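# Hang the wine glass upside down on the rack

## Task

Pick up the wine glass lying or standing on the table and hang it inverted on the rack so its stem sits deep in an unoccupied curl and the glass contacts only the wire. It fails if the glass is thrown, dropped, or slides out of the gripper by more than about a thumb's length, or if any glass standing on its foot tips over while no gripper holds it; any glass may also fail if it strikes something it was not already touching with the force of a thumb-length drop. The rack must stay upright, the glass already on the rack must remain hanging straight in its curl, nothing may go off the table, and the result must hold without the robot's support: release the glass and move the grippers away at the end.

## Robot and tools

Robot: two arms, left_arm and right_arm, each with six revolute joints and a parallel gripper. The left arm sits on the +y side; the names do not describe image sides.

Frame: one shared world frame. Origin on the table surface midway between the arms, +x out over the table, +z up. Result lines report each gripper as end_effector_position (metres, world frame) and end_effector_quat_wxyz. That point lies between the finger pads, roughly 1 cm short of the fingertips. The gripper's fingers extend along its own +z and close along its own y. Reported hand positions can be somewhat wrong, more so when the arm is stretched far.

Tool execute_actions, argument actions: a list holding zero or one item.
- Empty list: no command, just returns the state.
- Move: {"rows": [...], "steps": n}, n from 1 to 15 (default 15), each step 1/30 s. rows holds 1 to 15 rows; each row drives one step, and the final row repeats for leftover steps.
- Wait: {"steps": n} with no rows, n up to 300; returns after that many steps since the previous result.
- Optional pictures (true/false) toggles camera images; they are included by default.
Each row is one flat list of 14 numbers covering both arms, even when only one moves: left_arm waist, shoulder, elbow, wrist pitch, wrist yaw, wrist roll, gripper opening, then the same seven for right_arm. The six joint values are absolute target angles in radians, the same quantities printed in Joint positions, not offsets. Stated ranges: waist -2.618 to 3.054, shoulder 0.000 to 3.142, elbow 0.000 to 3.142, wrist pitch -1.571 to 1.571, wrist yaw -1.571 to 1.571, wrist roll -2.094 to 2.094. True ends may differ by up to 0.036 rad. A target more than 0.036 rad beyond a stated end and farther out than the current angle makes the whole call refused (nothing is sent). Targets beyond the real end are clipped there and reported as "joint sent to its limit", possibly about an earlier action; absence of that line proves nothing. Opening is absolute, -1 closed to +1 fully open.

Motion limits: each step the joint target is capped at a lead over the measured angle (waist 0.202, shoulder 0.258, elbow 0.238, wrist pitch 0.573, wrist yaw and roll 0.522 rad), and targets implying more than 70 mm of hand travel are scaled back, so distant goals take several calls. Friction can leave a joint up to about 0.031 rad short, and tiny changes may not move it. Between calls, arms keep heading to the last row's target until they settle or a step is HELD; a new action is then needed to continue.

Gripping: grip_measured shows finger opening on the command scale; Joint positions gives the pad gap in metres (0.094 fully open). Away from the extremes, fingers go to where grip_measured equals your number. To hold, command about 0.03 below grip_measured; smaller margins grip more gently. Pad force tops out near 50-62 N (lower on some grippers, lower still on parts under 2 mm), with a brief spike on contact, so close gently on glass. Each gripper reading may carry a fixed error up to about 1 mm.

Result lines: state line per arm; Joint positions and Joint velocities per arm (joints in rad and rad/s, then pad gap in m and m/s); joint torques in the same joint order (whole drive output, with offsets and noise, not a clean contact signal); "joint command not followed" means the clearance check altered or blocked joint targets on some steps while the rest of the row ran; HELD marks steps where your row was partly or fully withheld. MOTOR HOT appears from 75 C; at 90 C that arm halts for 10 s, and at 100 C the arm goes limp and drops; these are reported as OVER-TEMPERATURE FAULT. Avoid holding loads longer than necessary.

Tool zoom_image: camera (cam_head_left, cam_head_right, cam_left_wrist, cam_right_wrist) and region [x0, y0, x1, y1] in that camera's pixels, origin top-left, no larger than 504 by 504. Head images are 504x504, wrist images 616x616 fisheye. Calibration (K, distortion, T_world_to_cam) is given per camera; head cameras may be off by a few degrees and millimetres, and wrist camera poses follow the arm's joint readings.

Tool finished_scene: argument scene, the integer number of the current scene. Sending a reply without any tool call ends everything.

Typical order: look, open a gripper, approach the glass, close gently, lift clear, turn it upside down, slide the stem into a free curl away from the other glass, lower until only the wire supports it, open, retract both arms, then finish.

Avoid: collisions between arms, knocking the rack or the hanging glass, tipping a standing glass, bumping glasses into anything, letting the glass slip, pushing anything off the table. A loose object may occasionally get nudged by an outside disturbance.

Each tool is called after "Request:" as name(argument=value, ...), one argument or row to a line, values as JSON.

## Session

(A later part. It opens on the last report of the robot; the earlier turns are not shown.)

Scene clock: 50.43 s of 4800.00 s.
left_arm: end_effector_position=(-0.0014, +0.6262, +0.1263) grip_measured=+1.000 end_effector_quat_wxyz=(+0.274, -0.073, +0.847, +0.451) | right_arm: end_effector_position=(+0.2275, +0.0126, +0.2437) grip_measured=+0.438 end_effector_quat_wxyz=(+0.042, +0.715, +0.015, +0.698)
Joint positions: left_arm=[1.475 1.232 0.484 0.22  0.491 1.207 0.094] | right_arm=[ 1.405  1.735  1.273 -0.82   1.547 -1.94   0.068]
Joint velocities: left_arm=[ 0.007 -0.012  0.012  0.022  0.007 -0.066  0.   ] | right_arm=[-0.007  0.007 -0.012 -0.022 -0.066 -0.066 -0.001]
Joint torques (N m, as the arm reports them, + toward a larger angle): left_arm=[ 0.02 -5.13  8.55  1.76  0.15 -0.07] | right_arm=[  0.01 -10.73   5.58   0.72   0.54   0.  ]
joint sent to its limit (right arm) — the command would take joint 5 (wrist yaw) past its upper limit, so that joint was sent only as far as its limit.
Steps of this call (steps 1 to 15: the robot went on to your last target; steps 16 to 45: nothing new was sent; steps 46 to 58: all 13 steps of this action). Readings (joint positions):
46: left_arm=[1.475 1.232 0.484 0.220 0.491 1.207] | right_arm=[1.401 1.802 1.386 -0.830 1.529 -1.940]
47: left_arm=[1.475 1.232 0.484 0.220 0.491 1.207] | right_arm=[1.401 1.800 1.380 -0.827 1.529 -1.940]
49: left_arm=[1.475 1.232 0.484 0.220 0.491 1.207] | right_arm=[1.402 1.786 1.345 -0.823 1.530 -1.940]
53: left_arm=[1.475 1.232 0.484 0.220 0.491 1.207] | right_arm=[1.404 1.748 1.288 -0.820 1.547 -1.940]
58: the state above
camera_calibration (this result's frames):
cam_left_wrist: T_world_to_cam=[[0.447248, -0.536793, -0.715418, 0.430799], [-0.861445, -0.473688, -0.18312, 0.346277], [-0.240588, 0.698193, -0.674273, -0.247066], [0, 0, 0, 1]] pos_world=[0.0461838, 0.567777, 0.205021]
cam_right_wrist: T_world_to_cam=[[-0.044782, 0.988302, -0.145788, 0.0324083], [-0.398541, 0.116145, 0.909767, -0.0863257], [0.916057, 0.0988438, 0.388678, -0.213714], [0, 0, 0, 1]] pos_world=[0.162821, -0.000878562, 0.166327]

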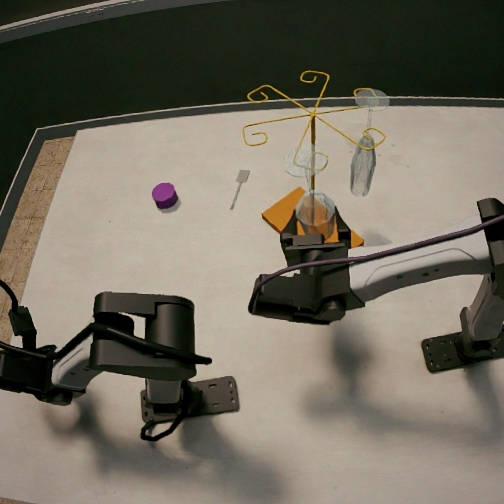

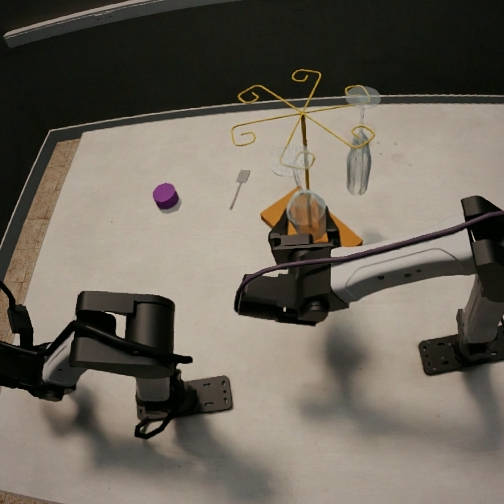

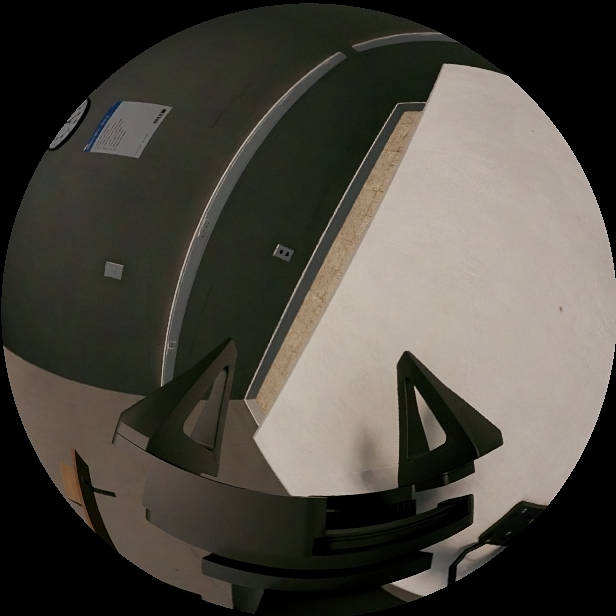

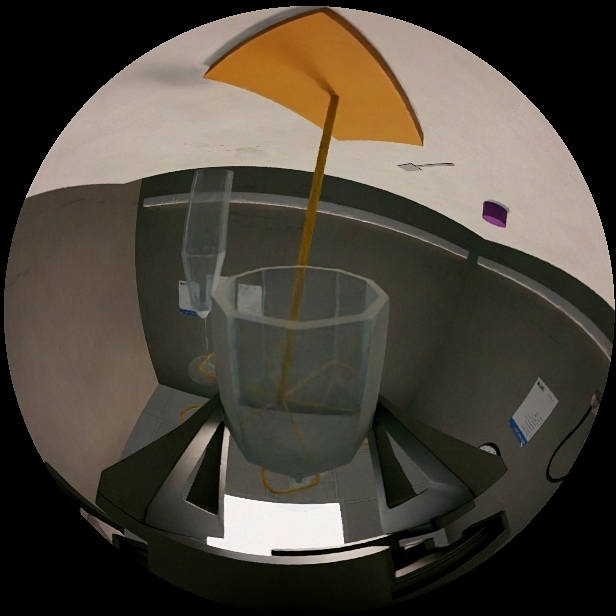

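Request:
execute_actions(
  actions=[
    {"rows":[[1.475,1.232,0.484,0.22,0.491,1.207,1,1.405,1.735,1.31,-0.83,1.57,-1.94,0.40],[1.475,1.232,0.484,0.22,0.491,1.207,1,1.405,1.735,1.34,-0.85,1.57,-1.94,0.40],[1.475,1.232,0.484,0.22,0.491,1.207,1,1.405,1.74,1.365,-0.87,1.57,-1.94,0.40]],"steps":10},
  ],
)

Request:
zoom_image(
  camera="cam_head_left",
  region=[240,90,360,210],
)

Request:
zoom_image(
  camera="cam_head_right",
  region=[230,90,350,210],
)

Request:
zoom_image(
  camera="cam_right_wrist",
  region=[220,330,400,510],
)

Scene clock: 51.53 s of 4800.00 s.
left_arm: end_effector_position=(-0.0014, +0.6262, +0.1263) grip_measured=+1.000 end_effector_quat_wxyz=(+0.274, -0.073, +0.847, +0.451) | right_arm: end_effector_position=(+0.2277, +0.0190, +0.2568) grip_measured=+0.438 end_effector_quat_wxyz=(+0.030, +0.719, +0.006, +0.694)
Joint positions: left_arm=[1.475 1.232 0.484 0.22  0.491 1.207 0.094] | right_arm=[ 1.405  1.737  1.335 -0.849  1.534 -1.941  0.068]
Joint velocities: left_arm=[-0.007  0.017  0.002 -0.081 -0.022  0.007  0.   ] | right_arm=[-0.022 -0.007  0.012 -0.066 -0.11  -0.037 -0.001]
Joint torques (N m, as the arm reports them, + toward a larger angle): left_arm=[ 0.01 -5.13  8.54  1.76  0.15 -0.07] | right_arm=[-0.37 -8.31 10.38  0.54  0.71  0.03]
joint sent to its limit (right arm) — the command would take joint 5 (wrist yaw) past its upper limit, so that joint was sent only as far as its limit.
Steps of this call (steps 1 to 15: the robot went on to your last target; steps 16 to 23: nothing new was sent; steps 24 to 33: all 10 steps of this action). Readings (joint positions):
24: left_arm=[1.475 1.232 0.484 0.220 0.491 1.207] | right_arm=[1.405 1.735 1.273 -0.820 1.547 -1.940]
25: left_arm=[1.475 1.232 0.484 0.220 0.491 1.207] | right_arm=[1.405 1.735 1.278 -0.826 1.546 -1.941]
27: left_arm=[1.475 1.232 0.484 0.220 0.491 1.207] | right_arm=[1.405 1.737 1.304 -0.842 1.536 -1.941]
31: left_arm=[1.475 1.232 0.484 0.220 0.491 1.207] | right_arm=[1.405 1.737 1.335 -0.845 1.535 -1.941]
33: the state above
camera_calibration (this result's frames):
cam_left_wrist: T_world_to_cam=[[0.447248, -0.536793, -0.715418, 0.430799], [-0.861445, -0.473688, -0.18312, 0.346277], [-0.240588, 0.698193, -0.674273, -0.247066], [0, 0, 0, 1]] pos_world=[0.0461838, 0.567777, 0.205021]
cam_right_wrist: T_world_to_cam=[[-0.0503905, 0.992064, -0.115195, 0.0213135], [-0.388266, 0.0868094, 0.917449, -0.102653], [0.920168, 0.090957, 0.380811, -0.218416], [0, 0, 0, 1]] pos_world=[0.162197, 0.0076334, 0.179809]

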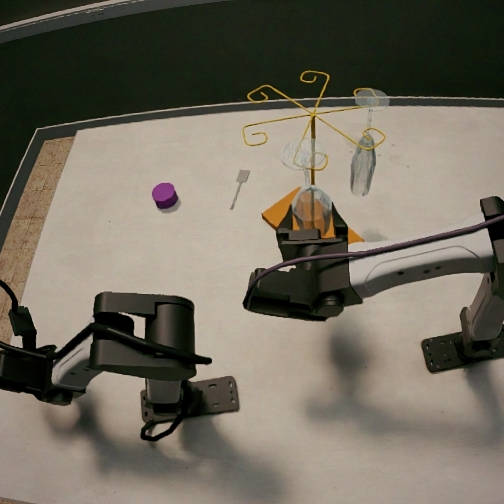

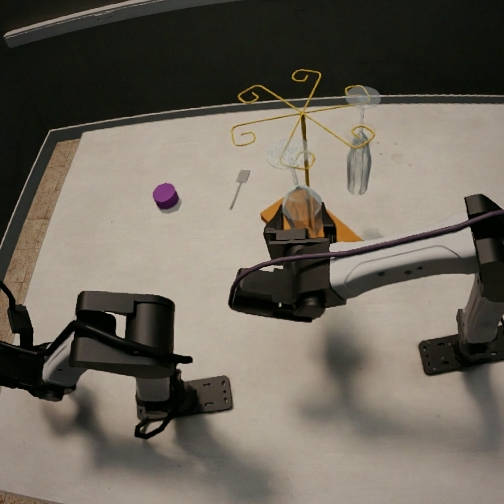

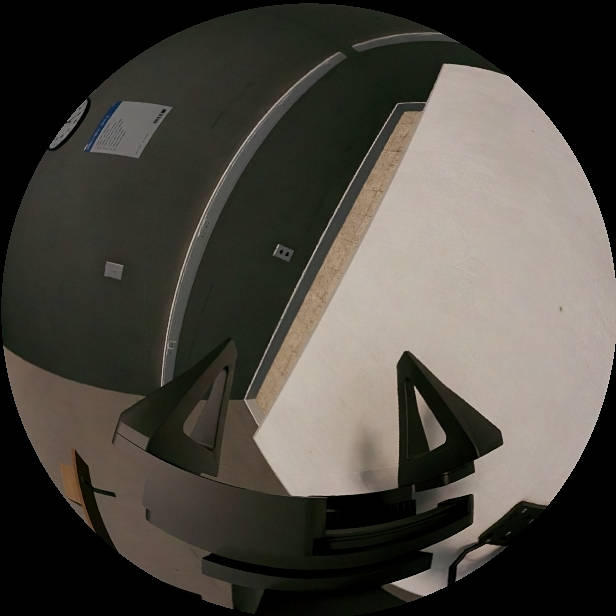

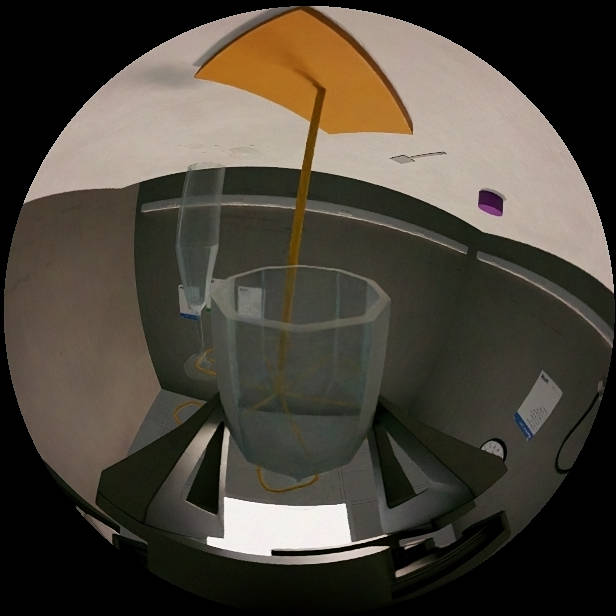

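Region (240, 90, 360, 210) of cam_head_left's 504x504 image, scaled by 4.200, with more detail than that image has.

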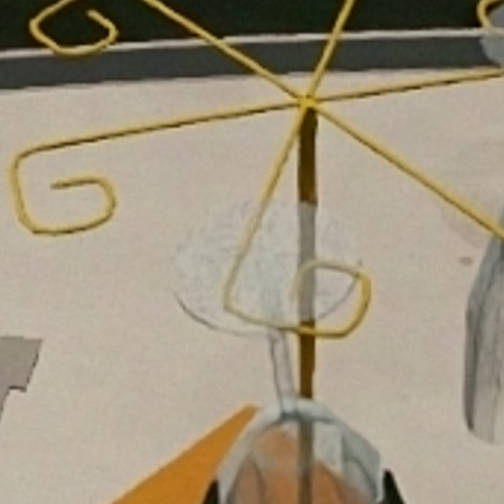

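Region (230, 90, 350, 210) of cam_head_right's 504x504 image, scaled by 4.200, with more detail than that image has.

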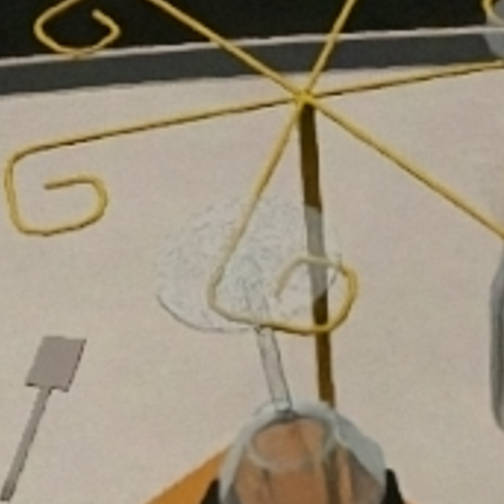

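Region (220, 330, 400, 510) of cam_right_wrist's 616x616 image, scaled by 2.800, with more detail than that image has.

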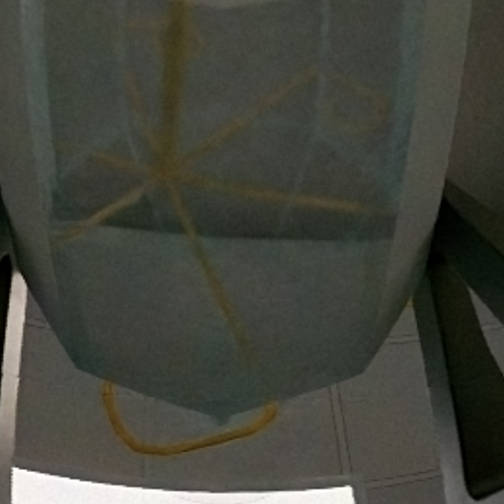

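Request:
execute_actions(
  actions=[
    {"rows":[[1.475,1.232,0.484,0.22,0.491,1.207,1,1.42,1.735,1.335,-0.86,1.57,-1.94,0.40],[1.475,1.232,0.484,0.22,0.491,1.207,1,1.435,1.72,1.31,-0.86,1.57,-1.94,0.40],[1.475,1.232,0.484,0.22,0.491,1.207,1,1.435,1.70,1.29,-0.855,1.57,-1.94,0.40],[1.475,1.232,0.484,0.22,0.491,1.207,1,1.435,1.70,1.27,-0.855,1.57,-1.94,0.40],[1.475,1.232,0.484,0.22,0.491,1.207,1,1.435,1.68,1.25,-0.85,1.57,-1.94,0.40],[1.475,1.232,0.484,0.22,0.491,1.207,1,1.435,1.68,1.25,-0.85,1.57,-1.94,0.40],[1.475,1.232,0.484,0.22,0.491,1.207,1,1.435,1.66,1.22,-0.845,1.57,-1.94,0.40],[1.475,1.232,0.484,0.22,0.491,1.207,1,1.435,1.66,1.22,-0.845,1.57,-1.94,0.40],[1.475,1.232,0.484,0.22,0.491,1.207,1,1.435,1.64,1.19,-0.84,1.57,-1.94,0.40]],"steps":15},
  ],
)

Request:
zoom_image(
  camera="cam_head_left",
  region=[240,90,360,210],
)

Request:
zoom_image(
  camera="cam_head_right",
  region=[230,90,350,210],
)

Scene clock: 53.50 s of 4800.00 s.
left_arm: end_effector_position=(-0.0014, +0.6262, +0.1263) grip_measured=+1.000 end_effector_quat_wxyz=(+0.274, -0.073, +0.847, +0.451) | right_arm: end_effector_position=(+0.2187, -0.0019, +0.2455) grip_measured=+0.438 end_effector_quat_wxyz=(+0.041, +0.719, +0.034, +0.693)
Joint positions: left_arm=[1.475 1.232 0.484 0.22  0.491 1.207 0.094] | right_arm=[ 1.43   1.664  1.211 -0.853  1.534 -1.941  0.068]
Joint velocities: left_arm=[-0.012 -0.002 -0.017 -0.037  0.051 -0.066  0.   ] | right_arm=[ 0.002 -0.002 -0.007  0.007 -0.066  0.037  0.   ]
Joint torques (N m, as the arm reports them, + toward a larger angle): left_arm=[ 0.02 -5.14  8.54  1.77  0.15 -0.07] | right_arm=[  0.01 -10.     5.57   0.66   0.66   0.03]
joint sent to its limit (right arm) — the command would take joint 5 (wrist yaw) past its upper limit, so that joint was sent only as far as its limit.
Steps of this call (steps 1 to 15: the robot went on to your last target; steps 16 to 44: nothing new was sent; steps 45 to 59: all 15 steps of this action). Readings (joint positions):
45: left_arm=[1.475 1.232 0.484 0.220 0.491 1.207] | right_arm=[1.405 1.737 1.335 -0.859 1.531 -1.941]
46: left_arm=[1.475 1.232 0.484 0.220 0.491 1.207] | right_arm=[1.408 1.737 1.335 -0.859 1.531 -1.941]
48: left_arm=[1.475 1.232 0.484 0.220 0.491 1.207] | right_arm=[1.420 1.732 1.321 -0.857 1.531 -1.941]
52: left_arm=[1.475 1.232 0.484 0.220 0.491 1.207] | right_arm=[1.430 1.703 1.255 -0.855 1.533 -1.941]
59: the state above
camera_calibration (this result's frames):
cam_left_wrist: T_world_to_cam=[[0.447248, -0.536793, -0.715418, 0.430799], [-0.861445, -0.473688, -0.18312, 0.346277], [-0.240588, 0.698193, -0.674273, -0.247066], [0, 0, 0, 1]] pos_world=[0.0461838, 0.567777, 0.205021]
cam_right_wrist: T_world_to_cam=[[-0.0755832, 0.982649, -0.169374, 0.0591065], [-0.389956, 0.127203, 0.912005, -0.0921656], [0.917726, 0.134981, 0.373576, -0.201515], [0, 0, 0, 1]] pos_world=[0.153462, -0.0191566, 0.169348]

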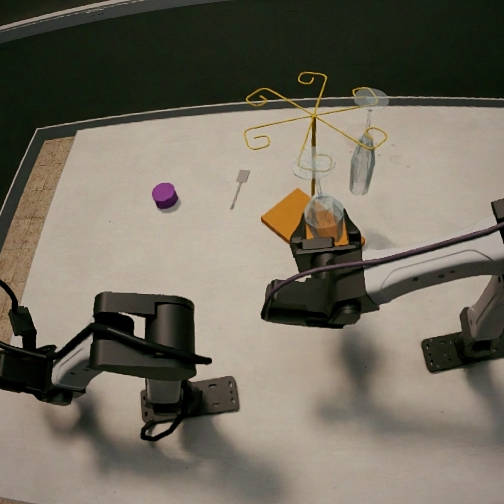

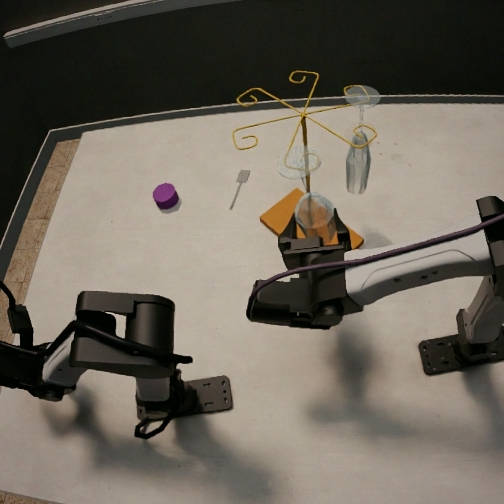

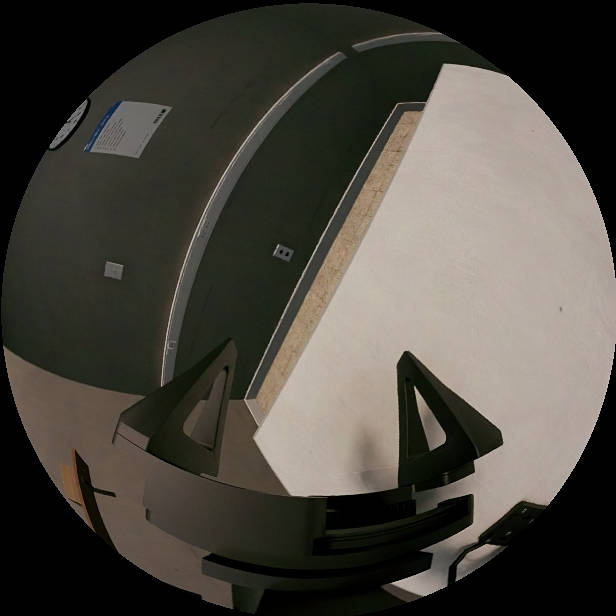

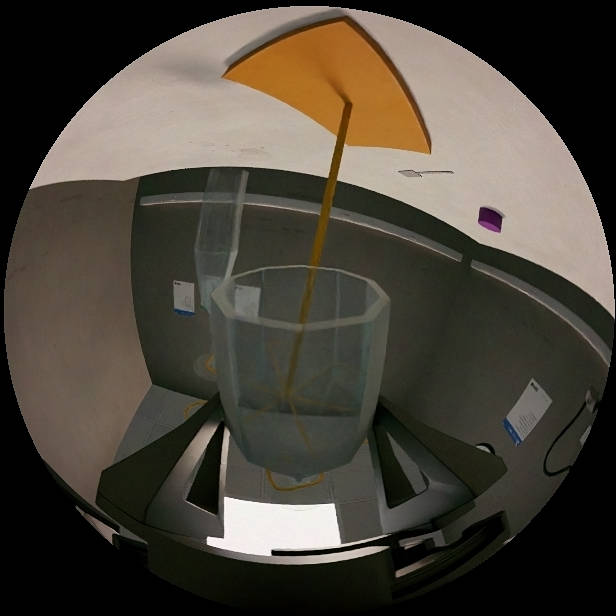

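Region (240, 90, 360, 210) of cam_head_left's 504x504 image, scaled by 4.200, with more detail than that image has.

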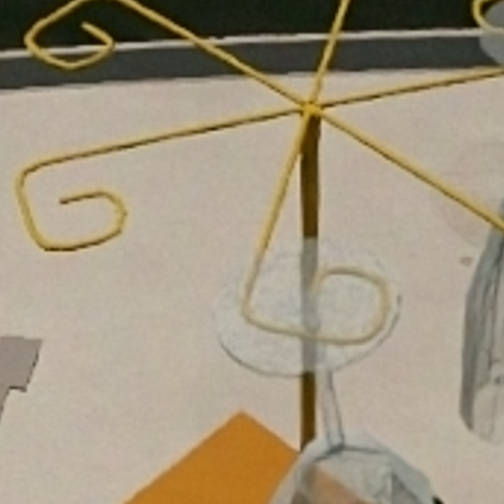

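Region (230, 90, 350, 210) of cam_head_right's 504x504 image, scaled by 4.200, with more detail than that image has.

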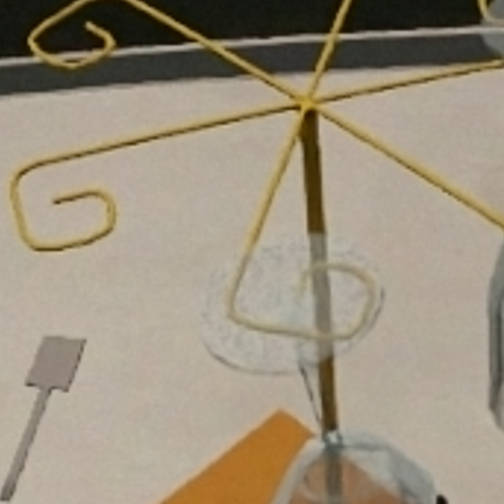

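Request:
execute_actions(
  actions=[
    {"rows":[[1.475,1.232,0.484,0.22,0.491,1.207,1,1.435,1.66,1.25,-0.85,1.57,-1.94,0.40],[1.475,1.232,0.484,0.22,0.491,1.207,1,1.435,1.655,1.28,-0.85,1.57,-1.94,0.40],[1.475,1.232,0.484,0.22,0.491,1.207,1,1.435,1.65,1.31,-0.85,1.57,-1.94,0.40]],"steps":10},
  ],
)

Request:
zoom_image(
  camera="cam_head_left",
  region=[240,90,360,210],
)

Request:
zoom_image(
  camera="cam_head_right",
  region=[230,90,350,210],
)

Scene clock: 54.60 s of 4800.00 s.
left_arm: end_effector_position=(-0.0014, +0.6262, +0.1263) grip_measured=+1.000 end_effector_quat_wxyz=(+0.274, -0.073, +0.847, +0.451) | right_arm: end_effector_position=(+0.2189, +0.0068, +0.2632) grip_measured=+0.438 end_effector_quat_wxyz=(+0.016, +0.722, +0.012, +0.692)
Joint positions: left_arm=[1.475 1.232 0.484 0.22  0.491 1.207 0.094] | right_arm=[ 1.43   1.664  1.282 -0.857  1.526 -1.941  0.068]
Joint velocities: left_arm=[-0.017 -0.007 -0.007 -0.066  0.007  0.022  0.   ] | right_arm=[-0.007 -0.007 -0.007 -0.037 -0.081 -0.007 -0.   ]
Joint torques (N m, as the arm reports them, + toward a larger angle): left_arm=[ 0.01 -5.14  8.54  1.77  0.15 -0.08] | right_arm=[ 0.07 -9.29 10.27  0.73  0.74  0.02]
joint sent to its limit (right arm) — the command would take joint 5 (wrist yaw) past its upper limit, so that joint was sent only as far as its limit.
Steps of this call (steps 1 to 15: the robot went on to your last target; steps 16 to 23: nothing new was sent; steps 24 to 33: all 10 steps of this action). Readings (joint positions):
24: left_arm=[1.475 1.232 0.484 0.220 0.491 1.207] | right_arm=[1.430 1.664 1.211 -0.853 1.534 -1.941]
25: left_arm=[1.475 1.232 0.484 0.220 0.491 1.207] | right_arm=[1.430 1.664 1.216 -0.855 1.533 -1.941]
27: left_arm=[1.475 1.232 0.484 0.220 0.491 1.207] | right_arm=[1.430 1.664 1.244 -0.857 1.526 -1.941]
31: left_arm=[1.475 1.232 0.484 0.220 0.491 1.207] | right_arm=[1.430 1.664 1.282 -0.857 1.526 -1.941]
33: the state above
camera_calibration (this result's frames):
cam_left_wrist: T_world_to_cam=[[0.447248, -0.536793, -0.715418, 0.430799], [-0.861445, -0.473688, -0.18312, 0.346277], [-0.240588, 0.698193, -0.674273, -0.247066], [0, 0, 0, 1]] pos_world=[0.0461838, 0.567777, 0.205021]
cam_right_wrist: T_world_to_cam=[[-0.0789182, 0.991528, -0.103166, 0.0368002], [-0.384112, 0.0652527, 0.920978, -0.1126], [0.919907, 0.112309, 0.375709, -0.210307], [0, 0, 0, 1]] pos_world=[0.153116, -0.00552167, 0.186513]

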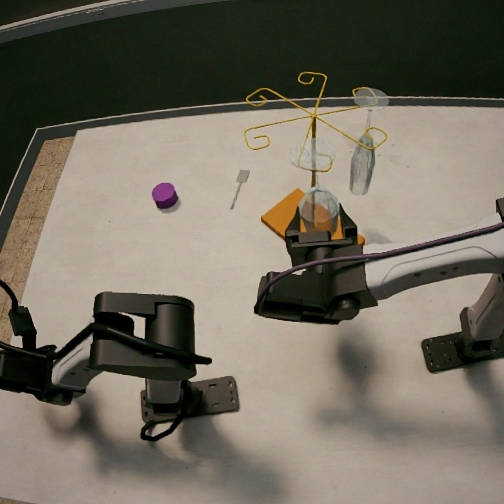

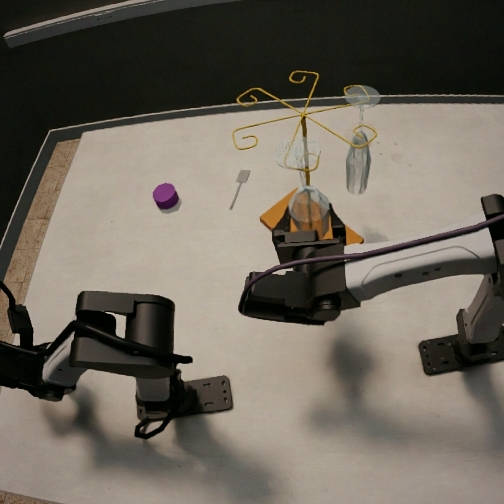

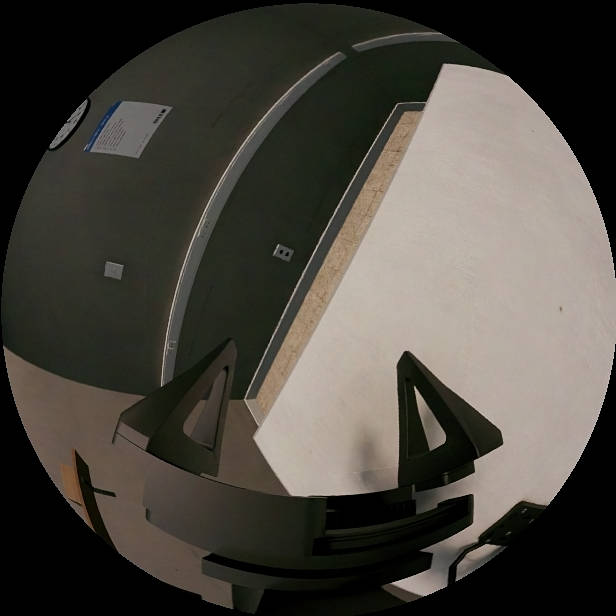

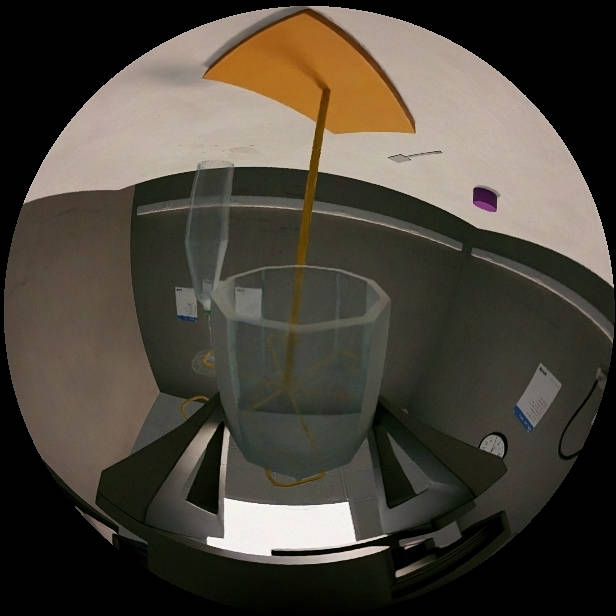

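Region (240, 90, 360, 210) of cam_head_left's 504x504 image, scaled by 4.200, with more detail than that image has.

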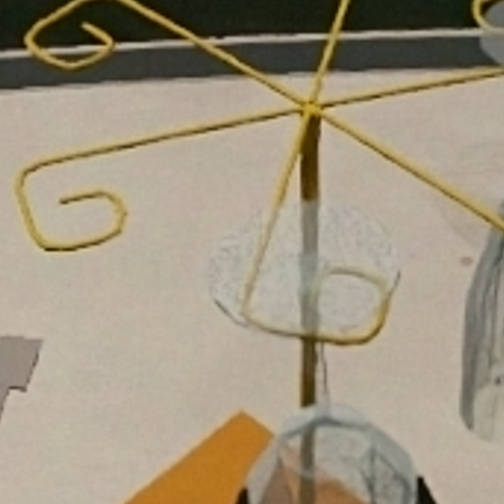

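Region (230, 90, 350, 210) of cam_head_right's 504x504 image, scaled by 4.200, with more detail than that image has.

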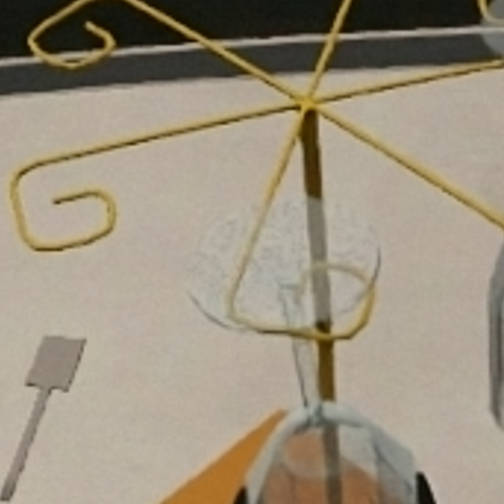

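Request:
execute_actions(
  actions=[
    {"rows":[[1.475,1.232,0.484,0.22,0.491,1.207,1,1.435,1.64,1.29,-0.86,1.57,-1.94,0.40],[1.475,1.232,0.484,0.22,0.491,1.207,1,1.435,1.62,1.29,-0.88,1.57,-1.94,0.40],[1.475,1.232,0.484,0.22,0.491,1.207,1,1.435,1.60,1.29,-0.90,1.57,-1.94,0.40],[1.475,1.232,0.484,0.22,0.491,1.207,1,1.435,1.585,1.29,-0.91,1.57,-1.94,0.40]],"steps":12},
  ],
)

Request:
zoom_image(
  camera="cam_head_left",
  region=[240,90,360,210],
)

Request:
zoom_image(
  camera="cam_head_right",
  region=[230,90,350,210],
)

Scene clock: 56.43 s of 4800.00 s.
left_arm: end_effector_position=(-0.0014, +0.6262, +0.1263) grip_measured=+1.000 end_effector_quat_wxyz=(+0.274, -0.073, +0.847, +0.451) | right_arm: end_effector_position=(+0.2186, -0.0053, +0.2793) grip_measured=+0.438 end_effector_quat_wxyz=(+0.008, +0.723, +0.005, +0.691)
Joint positions: left_arm=[1.475 1.232 0.484 0.22  0.491 1.207 0.094] | right_arm=[ 1.43   1.605  1.282 -0.895  1.523 -1.941  0.068]
Joint velocities: left_arm=[-0.007 -0.002 -0.022 -0.007  0.051  0.007  0.   ] | right_arm=[ 0.007  0.002  0.002 -0.051 -0.007  0.051 -0.001]
Joint torques (N m, as the arm reports them, + toward a larger angle): left_arm=[ 0.02 -5.14  8.55  1.77  0.15 -0.07] | right_arm=[-0.04 -9.22  8.53  0.6   0.76  0.02]
joint sent to its limit (right arm) — the command would take joint 5 (wrist yaw) past its upper limit, so that joint was sent only as far as its limit.
Steps of this call (steps 1 to 15: the robot went on to your last target; steps 16 to 43: nothing new was sent; steps 44 to 55: all 12 steps of this action). Readings (joint positions):
44: left_arm=[1.475 1.232 0.484 0.220 0.491 1.207] | right_arm=[1.430 1.664 1.282 -0.857 1.526 -1.941]
45: left_arm=[1.475 1.232 0.484 0.220 0.491 1.207] | right_arm=[1.430 1.663 1.282 -0.858 1.526 -1.941]
47: left_arm=[1.475 1.232 0.484 0.220 0.491 1.207] | right_arm=[1.430 1.650 1.282 -0.870 1.523 -1.941]
51: left_arm=[1.475 1.232 0.484 0.220 0.491 1.207] | right_arm=[1.430 1.610 1.282 -0.888 1.523 -1.941]
55: the state above
camera_calibration (this result's frames):
cam_left_wrist: T_world_to_cam=[[0.447248, -0.536793, -0.715418, 0.430799], [-0.861445, -0.473688, -0.18312, 0.346277], [-0.240588, 0.698193, -0.674273, -0.247066], [0, 0, 0, 1]] pos_world=[0.0461838, 0.567777, 0.205021]
cam_right_wrist: T_world_to_cam=[[-0.0799964, 0.993468, -0.0813726, 0.0446436], [-0.382262, 0.0448173, 0.922966, -0.127793], [0.920585, 0.10494, 0.37618, -0.21505], [0, 0, 0, 1]] pos_world=[0.152692, -0.0160575, 0.202479]

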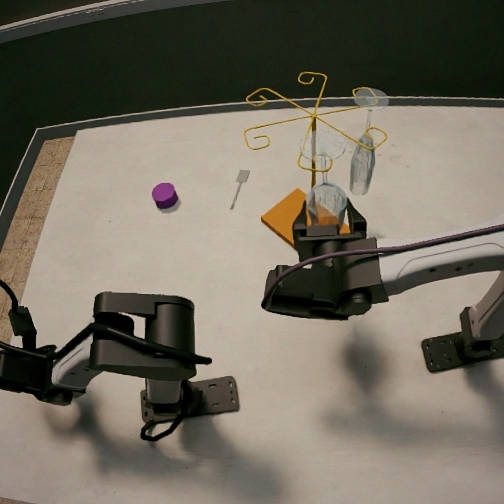

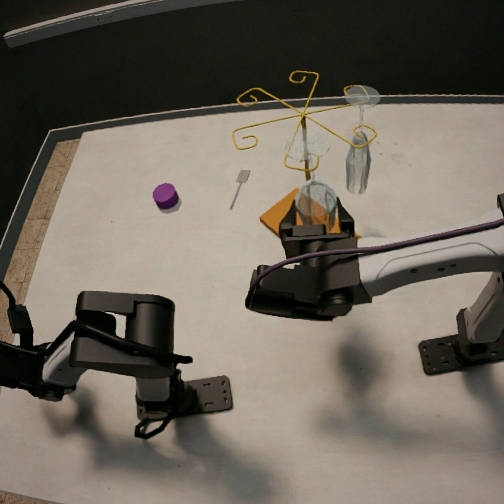

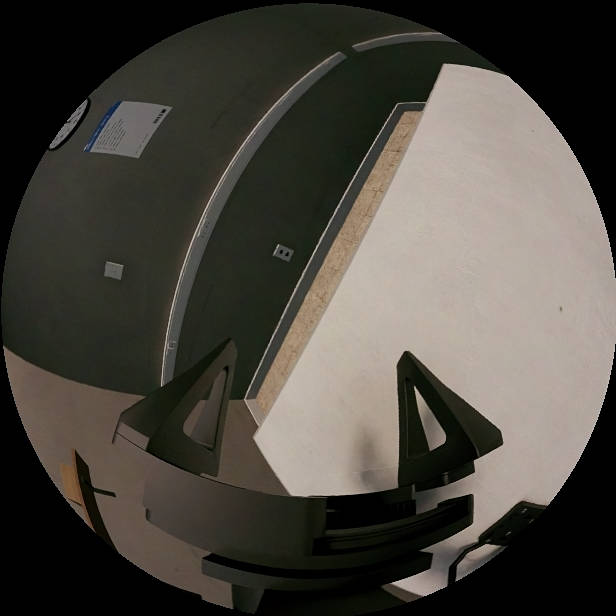

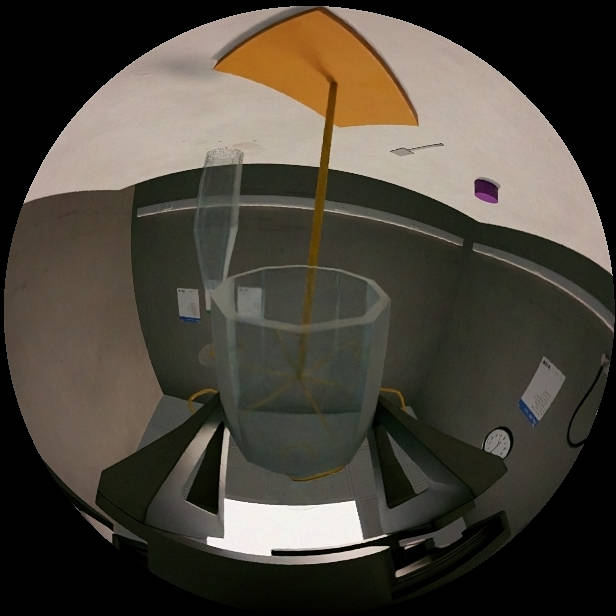

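Region (240, 90, 360, 210) of cam_head_left's 504x504 image, scaled by 4.200, with more detail than that image has.

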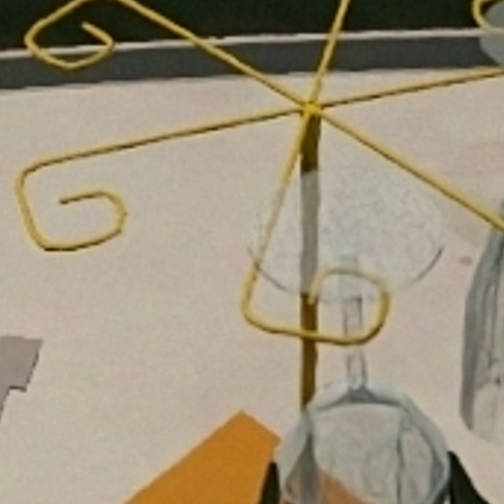

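Region (230, 90, 350, 210) of cam_head_right's 504x504 image, scaled by 4.200, with more detail than that image has.

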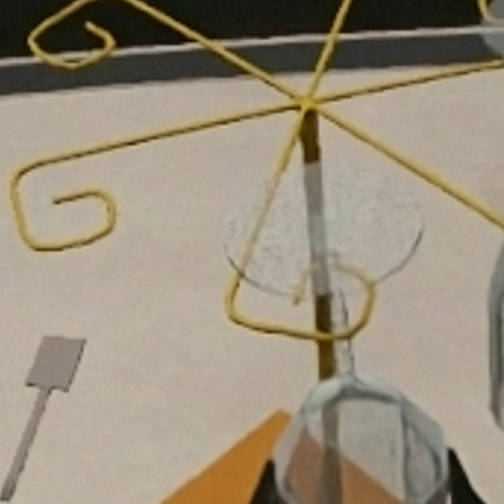

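Request:
execute_actions(
  actions=[
    {"rows":[[1.475,1.232,0.484,0.22,0.491,1.207,1,1.42,1.63,1.25,-0.88,1.57,-1.94,0.40],[1.475,1.232,0.484,0.22,0.491,1.207,1,1.41,1.64,1.235,-0.865,1.57,-1.94,0.40],[1.475,1.232,0.484,0.22,0.491,1.207,1,1.40,1.65,1.22,-0.85,1.57,-1.94,0.40],[1.475,1.232,0.484,0.22,0.491,1.207,1,1.40,1.66,1.205,-0.835,1.57,-1.94,0.40],[1.475,1.232,0.484,0.22,0.491,1.207,1,1.40,1.67,1.19,-0.82,1.57,-1.94,0.40]],"steps":13},
  ],
)

Request:
zoom_image(
  camera="cam_head_left",
  region=[240,90,360,210],
)

Request:
zoom_image(
  camera="cam_head_right",
  region=[230,90,350,210],
)

Scene clock: 58.20 s of 4800.00 s.
left_arm: end_effector_position=(-0.0014, +0.6262, +0.1263) grip_measured=+1.000 end_effector_quat_wxyz=(+0.274, -0.073, +0.847, +0.451) | right_arm: end_effector_position=(+0.2270, -0.0077, +0.2462) grip_measured=+0.438 end_effector_quat_wxyz=(+0.048, +0.716, +0.020, +0.696)
Joint positions: left_arm=[1.475 1.232 0.484 0.22  0.491 1.207 0.094] | right_arm=[ 1.403  1.663  1.206 -0.847  1.544 -1.935  0.068]
Joint velocities: left_arm=[-0.002  0.002  0.042 -0.007 -0.022 -0.007  0.   ] | right_arm=[-0.012 -0.002  0.002  0.037  0.007  0.022 -0.   ]
Joint torques (N m, as the arm reports them, + toward a larger angle): left_arm=[ 0.01 -5.14  8.54  1.77  0.15 -0.07] | right_arm=[-0.61 -7.15  6.02  0.76  0.6  -0.06]
joint sent to its limit (right arm) — the command would take joint 5 (wrist yaw) past its upper limit, so that joint was sent only as far as its limit.
Steps of this call (steps 1 to 15: the robot went on to your last target; steps 16 to 40: nothing new was sent; steps 41 to 53: all 13 steps of this action). Readings (joint positions):
41: left_arm=[1.475 1.232 0.484 0.220 0.491 1.207] | right_arm=[1.430 1.606 1.280 -0.899 1.524 -1.941]
42: left_arm=[1.475 1.232 0.484 0.220 0.491 1.207] | right_arm=[1.429 1.608 1.276 -0.896 1.525 -1.941]
44: left_arm=[1.475 1.232 0.484 0.220 0.491 1.207] | right_arm=[1.419 1.620 1.255 -0.883 1.526 -1.941]
48: left_arm=[1.475 1.232 0.484 0.220 0.491 1.207] | right_arm=[1.404 1.661 1.207 -0.859 1.542 -1.936]
53: the state above
camera_calibration (this result's frames):
cam_left_wrist: T_world_to_cam=[[0.447248, -0.536793, -0.715418, 0.430799], [-0.861445, -0.473688, -0.18312, 0.346277], [-0.240588, 0.698193, -0.674273, -0.247066], [0, 0, 0, 1]] pos_world=[0.0461838, 0.567777, 0.205021]
cam_right_wrist: T_world_to_cam=[[-0.0447135, 0.985777, -0.161999, 0.0567598], [-0.394698, 0.131536, 0.909347, -0.0870882], [0.917722, 0.104601, 0.383203, -0.211224], [0, 0, 0, 1]] pos_world=[0.162009, -0.0224032, 0.16933]

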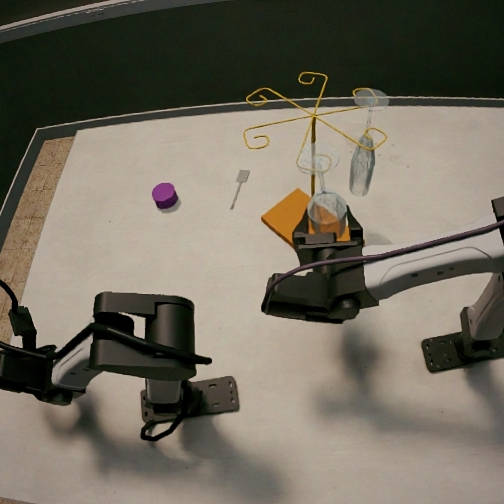

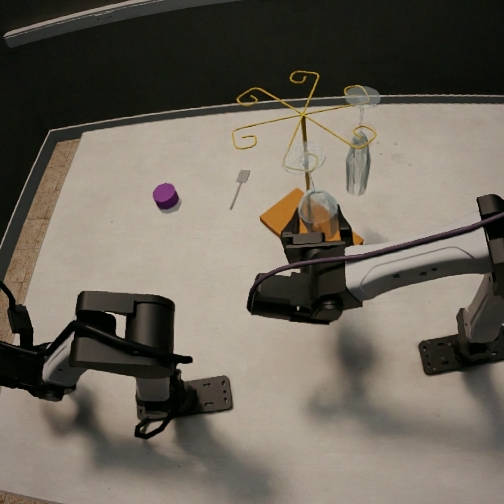

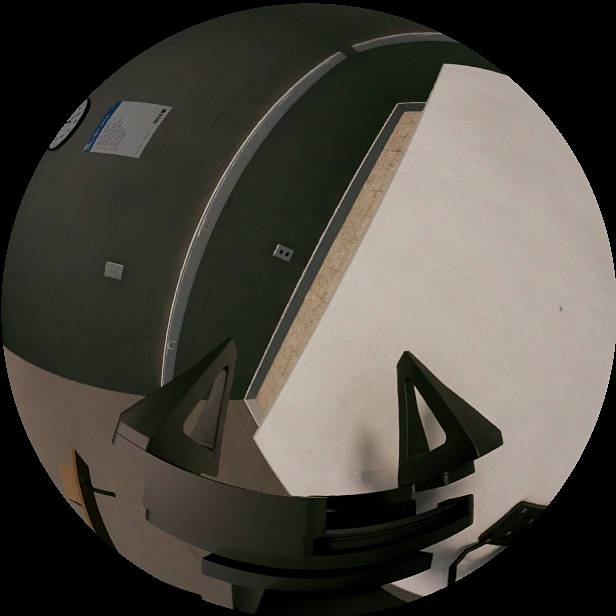

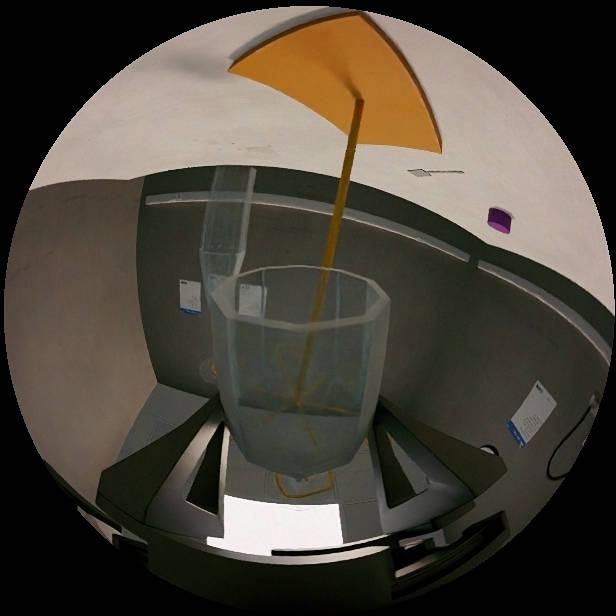

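Region (240, 90, 360, 210) of cam_head_left's 504x504 image, scaled by 4.200, with more detail than that image has.

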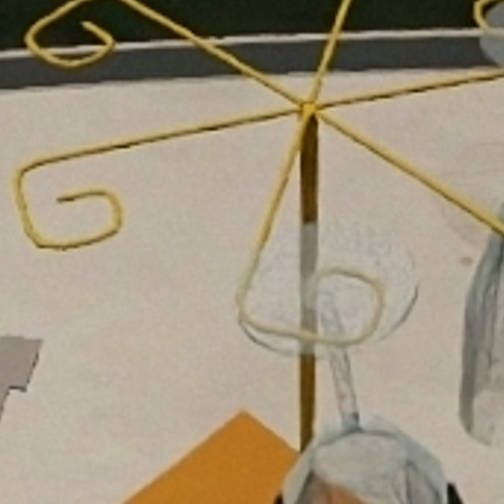

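Region (230, 90, 350, 210) of cam_head_right's 504x504 image, scaled by 4.200, with more detail than that image has.

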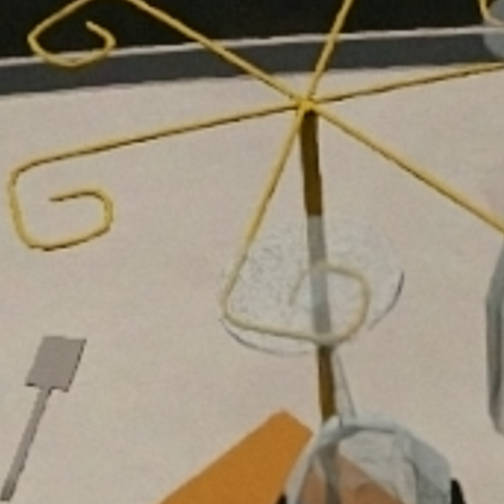

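Request:
execute_actions(
  actions=[
    {"rows":[[1.475,1.232,0.484,0.22,0.491,1.207,1,1.40,1.64,1.22,-0.85,1.57,-1.94,0.40],[1.475,1.232,0.484,0.22,0.491,1.207,1,1.40,1.62,1.23,-0.87,1.57,-1.94,0.40],[1.475,1.232,0.484,0.22,0.491,1.207,1,1.40,1.59,1.23,-0.885,1.57,-1.94,0.40],[1.475,1.232,0.484,0.22,0.491,1.207,1,1.40,1.575,1.22,-0.89,1.57,-1.94,0.40]],"steps":13},
  ],
)

Request:
zoom_image(
  camera="cam_head_left",
  region=[240,90,360,210],
)

Request:
zoom_image(
  camera="cam_head_right",
  region=[230,90,350,210],
)

Scene clock: 59.67 s of 4800.00 s.
left_arm: end_effector_position=(-0.0014, +0.6262, +0.1263) grip_measured=+1.000 end_effector_quat_wxyz=(+0.274, -0.073, +0.847, +0.451) | right_arm: end_effector_position=(+0.2264, -0.0187, +0.2624) grip_measured=+0.438 end_effector_quat_wxyz=(+0.033, +0.721, +0.009, +0.692)
Joint positions: left_arm=[1.475 1.232 0.484 0.22  0.491 1.207 0.094] | right_arm=[ 1.403  1.595  1.206 -0.876  1.529 -1.936  0.068]
Joint velocities: left_arm=[ 0.002  0.012  0.012  0.081  0.007 -0.066  0.   ] | right_arm=[-0.012  0.012  0.002 -0.022 -0.022 -0.022  0.   ]
Joint torques (N m, as the arm reports them, + toward a larger angle): left_arm=[ 0.01 -5.13  8.54  1.76  0.15 -0.08] | right_arm=[-0.61 -8.99  8.96  0.48  0.7  -0.04]
joint sent to its limit (right arm) — the command would take joint 5 (wrist yaw) past its upper limit, so that joint was sent only as far as its limit.
Steps of this call (steps 1 to 15: the robot went on to your last target; steps 16 to 31: nothing new was sent; steps 32 to 44: all 13 steps of this action). Readings (joint positions):
32: left_arm=[1.475 1.232 0.484 0.220 0.491 1.207] | right_arm=[1.403 1.663 1.206 -0.843 1.542 -1.935]
33: left_arm=[1.475 1.232 0.484 0.220 0.491 1.207] | right_arm=[1.403 1.661 1.206 -0.844 1.542 -1.935]
35: left_arm=[1.475 1.232 0.484 0.220 0.491 1.207] | right_arm=[1.403 1.645 1.206 -0.855 1.532 -1.935]
39: left_arm=[1.475 1.232 0.484 0.220 0.491 1.207] | right_arm=[1.403 1.599 1.206 -0.869 1.530 -1.936]
44: the state above
camera_calibration (this result's frames):
cam_left_wrist: T_world_to_cam=[[0.447248, -0.536793, -0.715418, 0.430799], [-0.861445, -0.473688, -0.18312, 0.346277], [-0.240588, 0.698193, -0.674273, -0.247066], [0, 0, 0, 1]] pos_world=[0.0461838, 0.567777, 0.205021]
cam_right_wrist: T_world_to_cam=[[-0.0508575, 0.990911, -0.124533, 0.0618528], [-0.383446, 0.095763, 0.918585, -0.106192], [0.922162, 0.0944685, 0.375091, -0.214751], [0, 0, 0, 1]] pos_world=[0.160462, -0.0308342, 0.1858]

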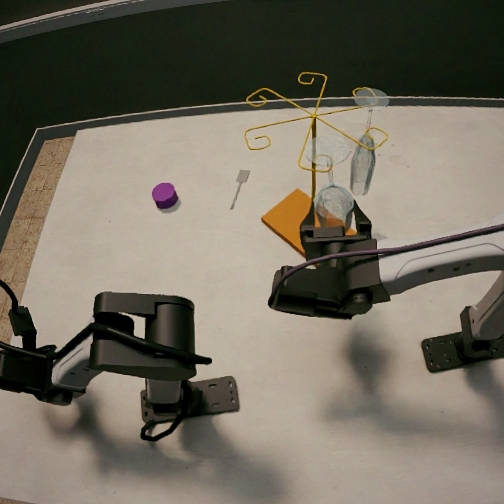

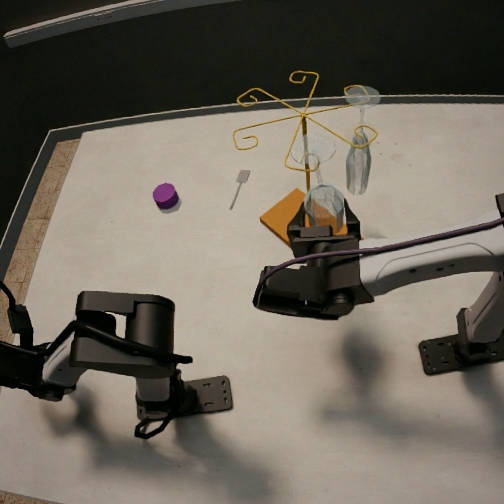

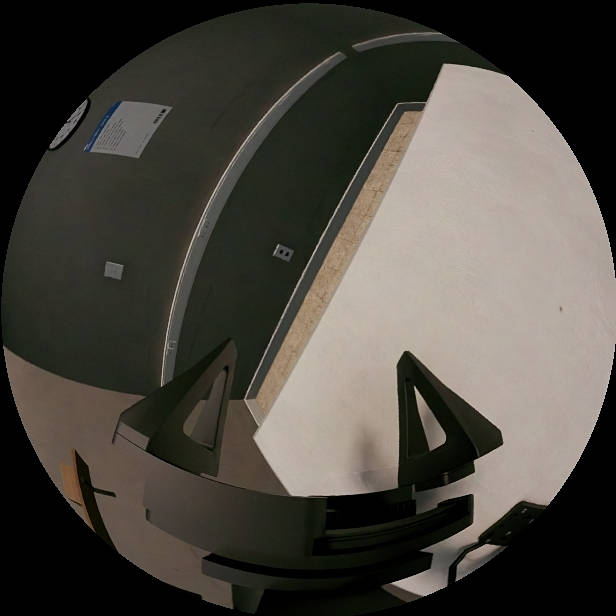

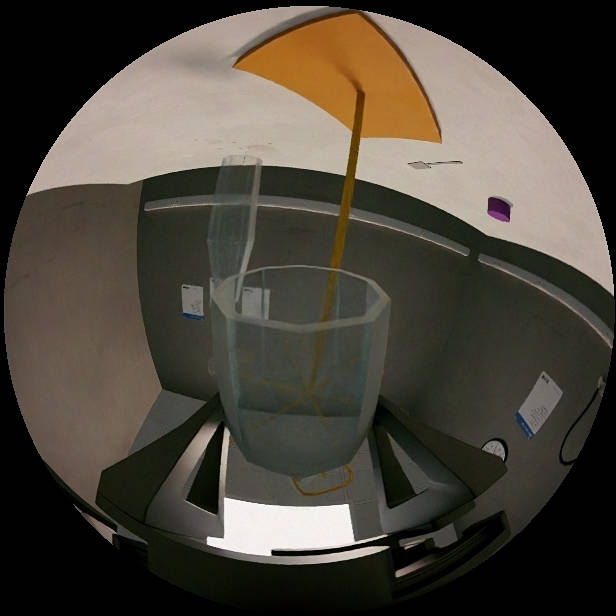

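Region (240, 90, 360, 210) of cam_head_left's 504x504 image, scaled by 4.200, with more detail than that image has.

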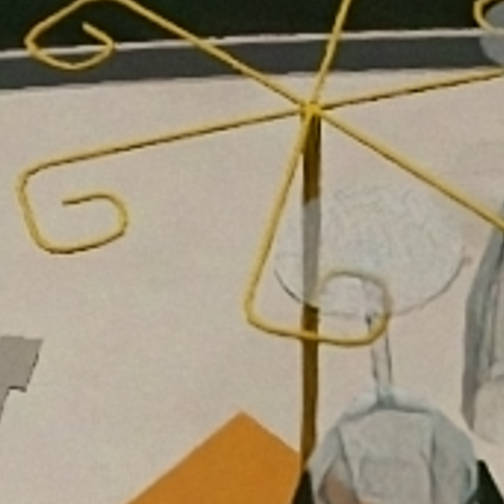

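Region (230, 90, 350, 210) of cam_head_right's 504x504 image, scaled by 4.200, with more detail than that image has.

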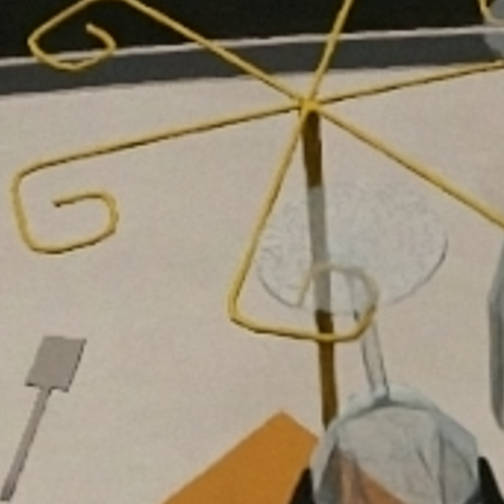

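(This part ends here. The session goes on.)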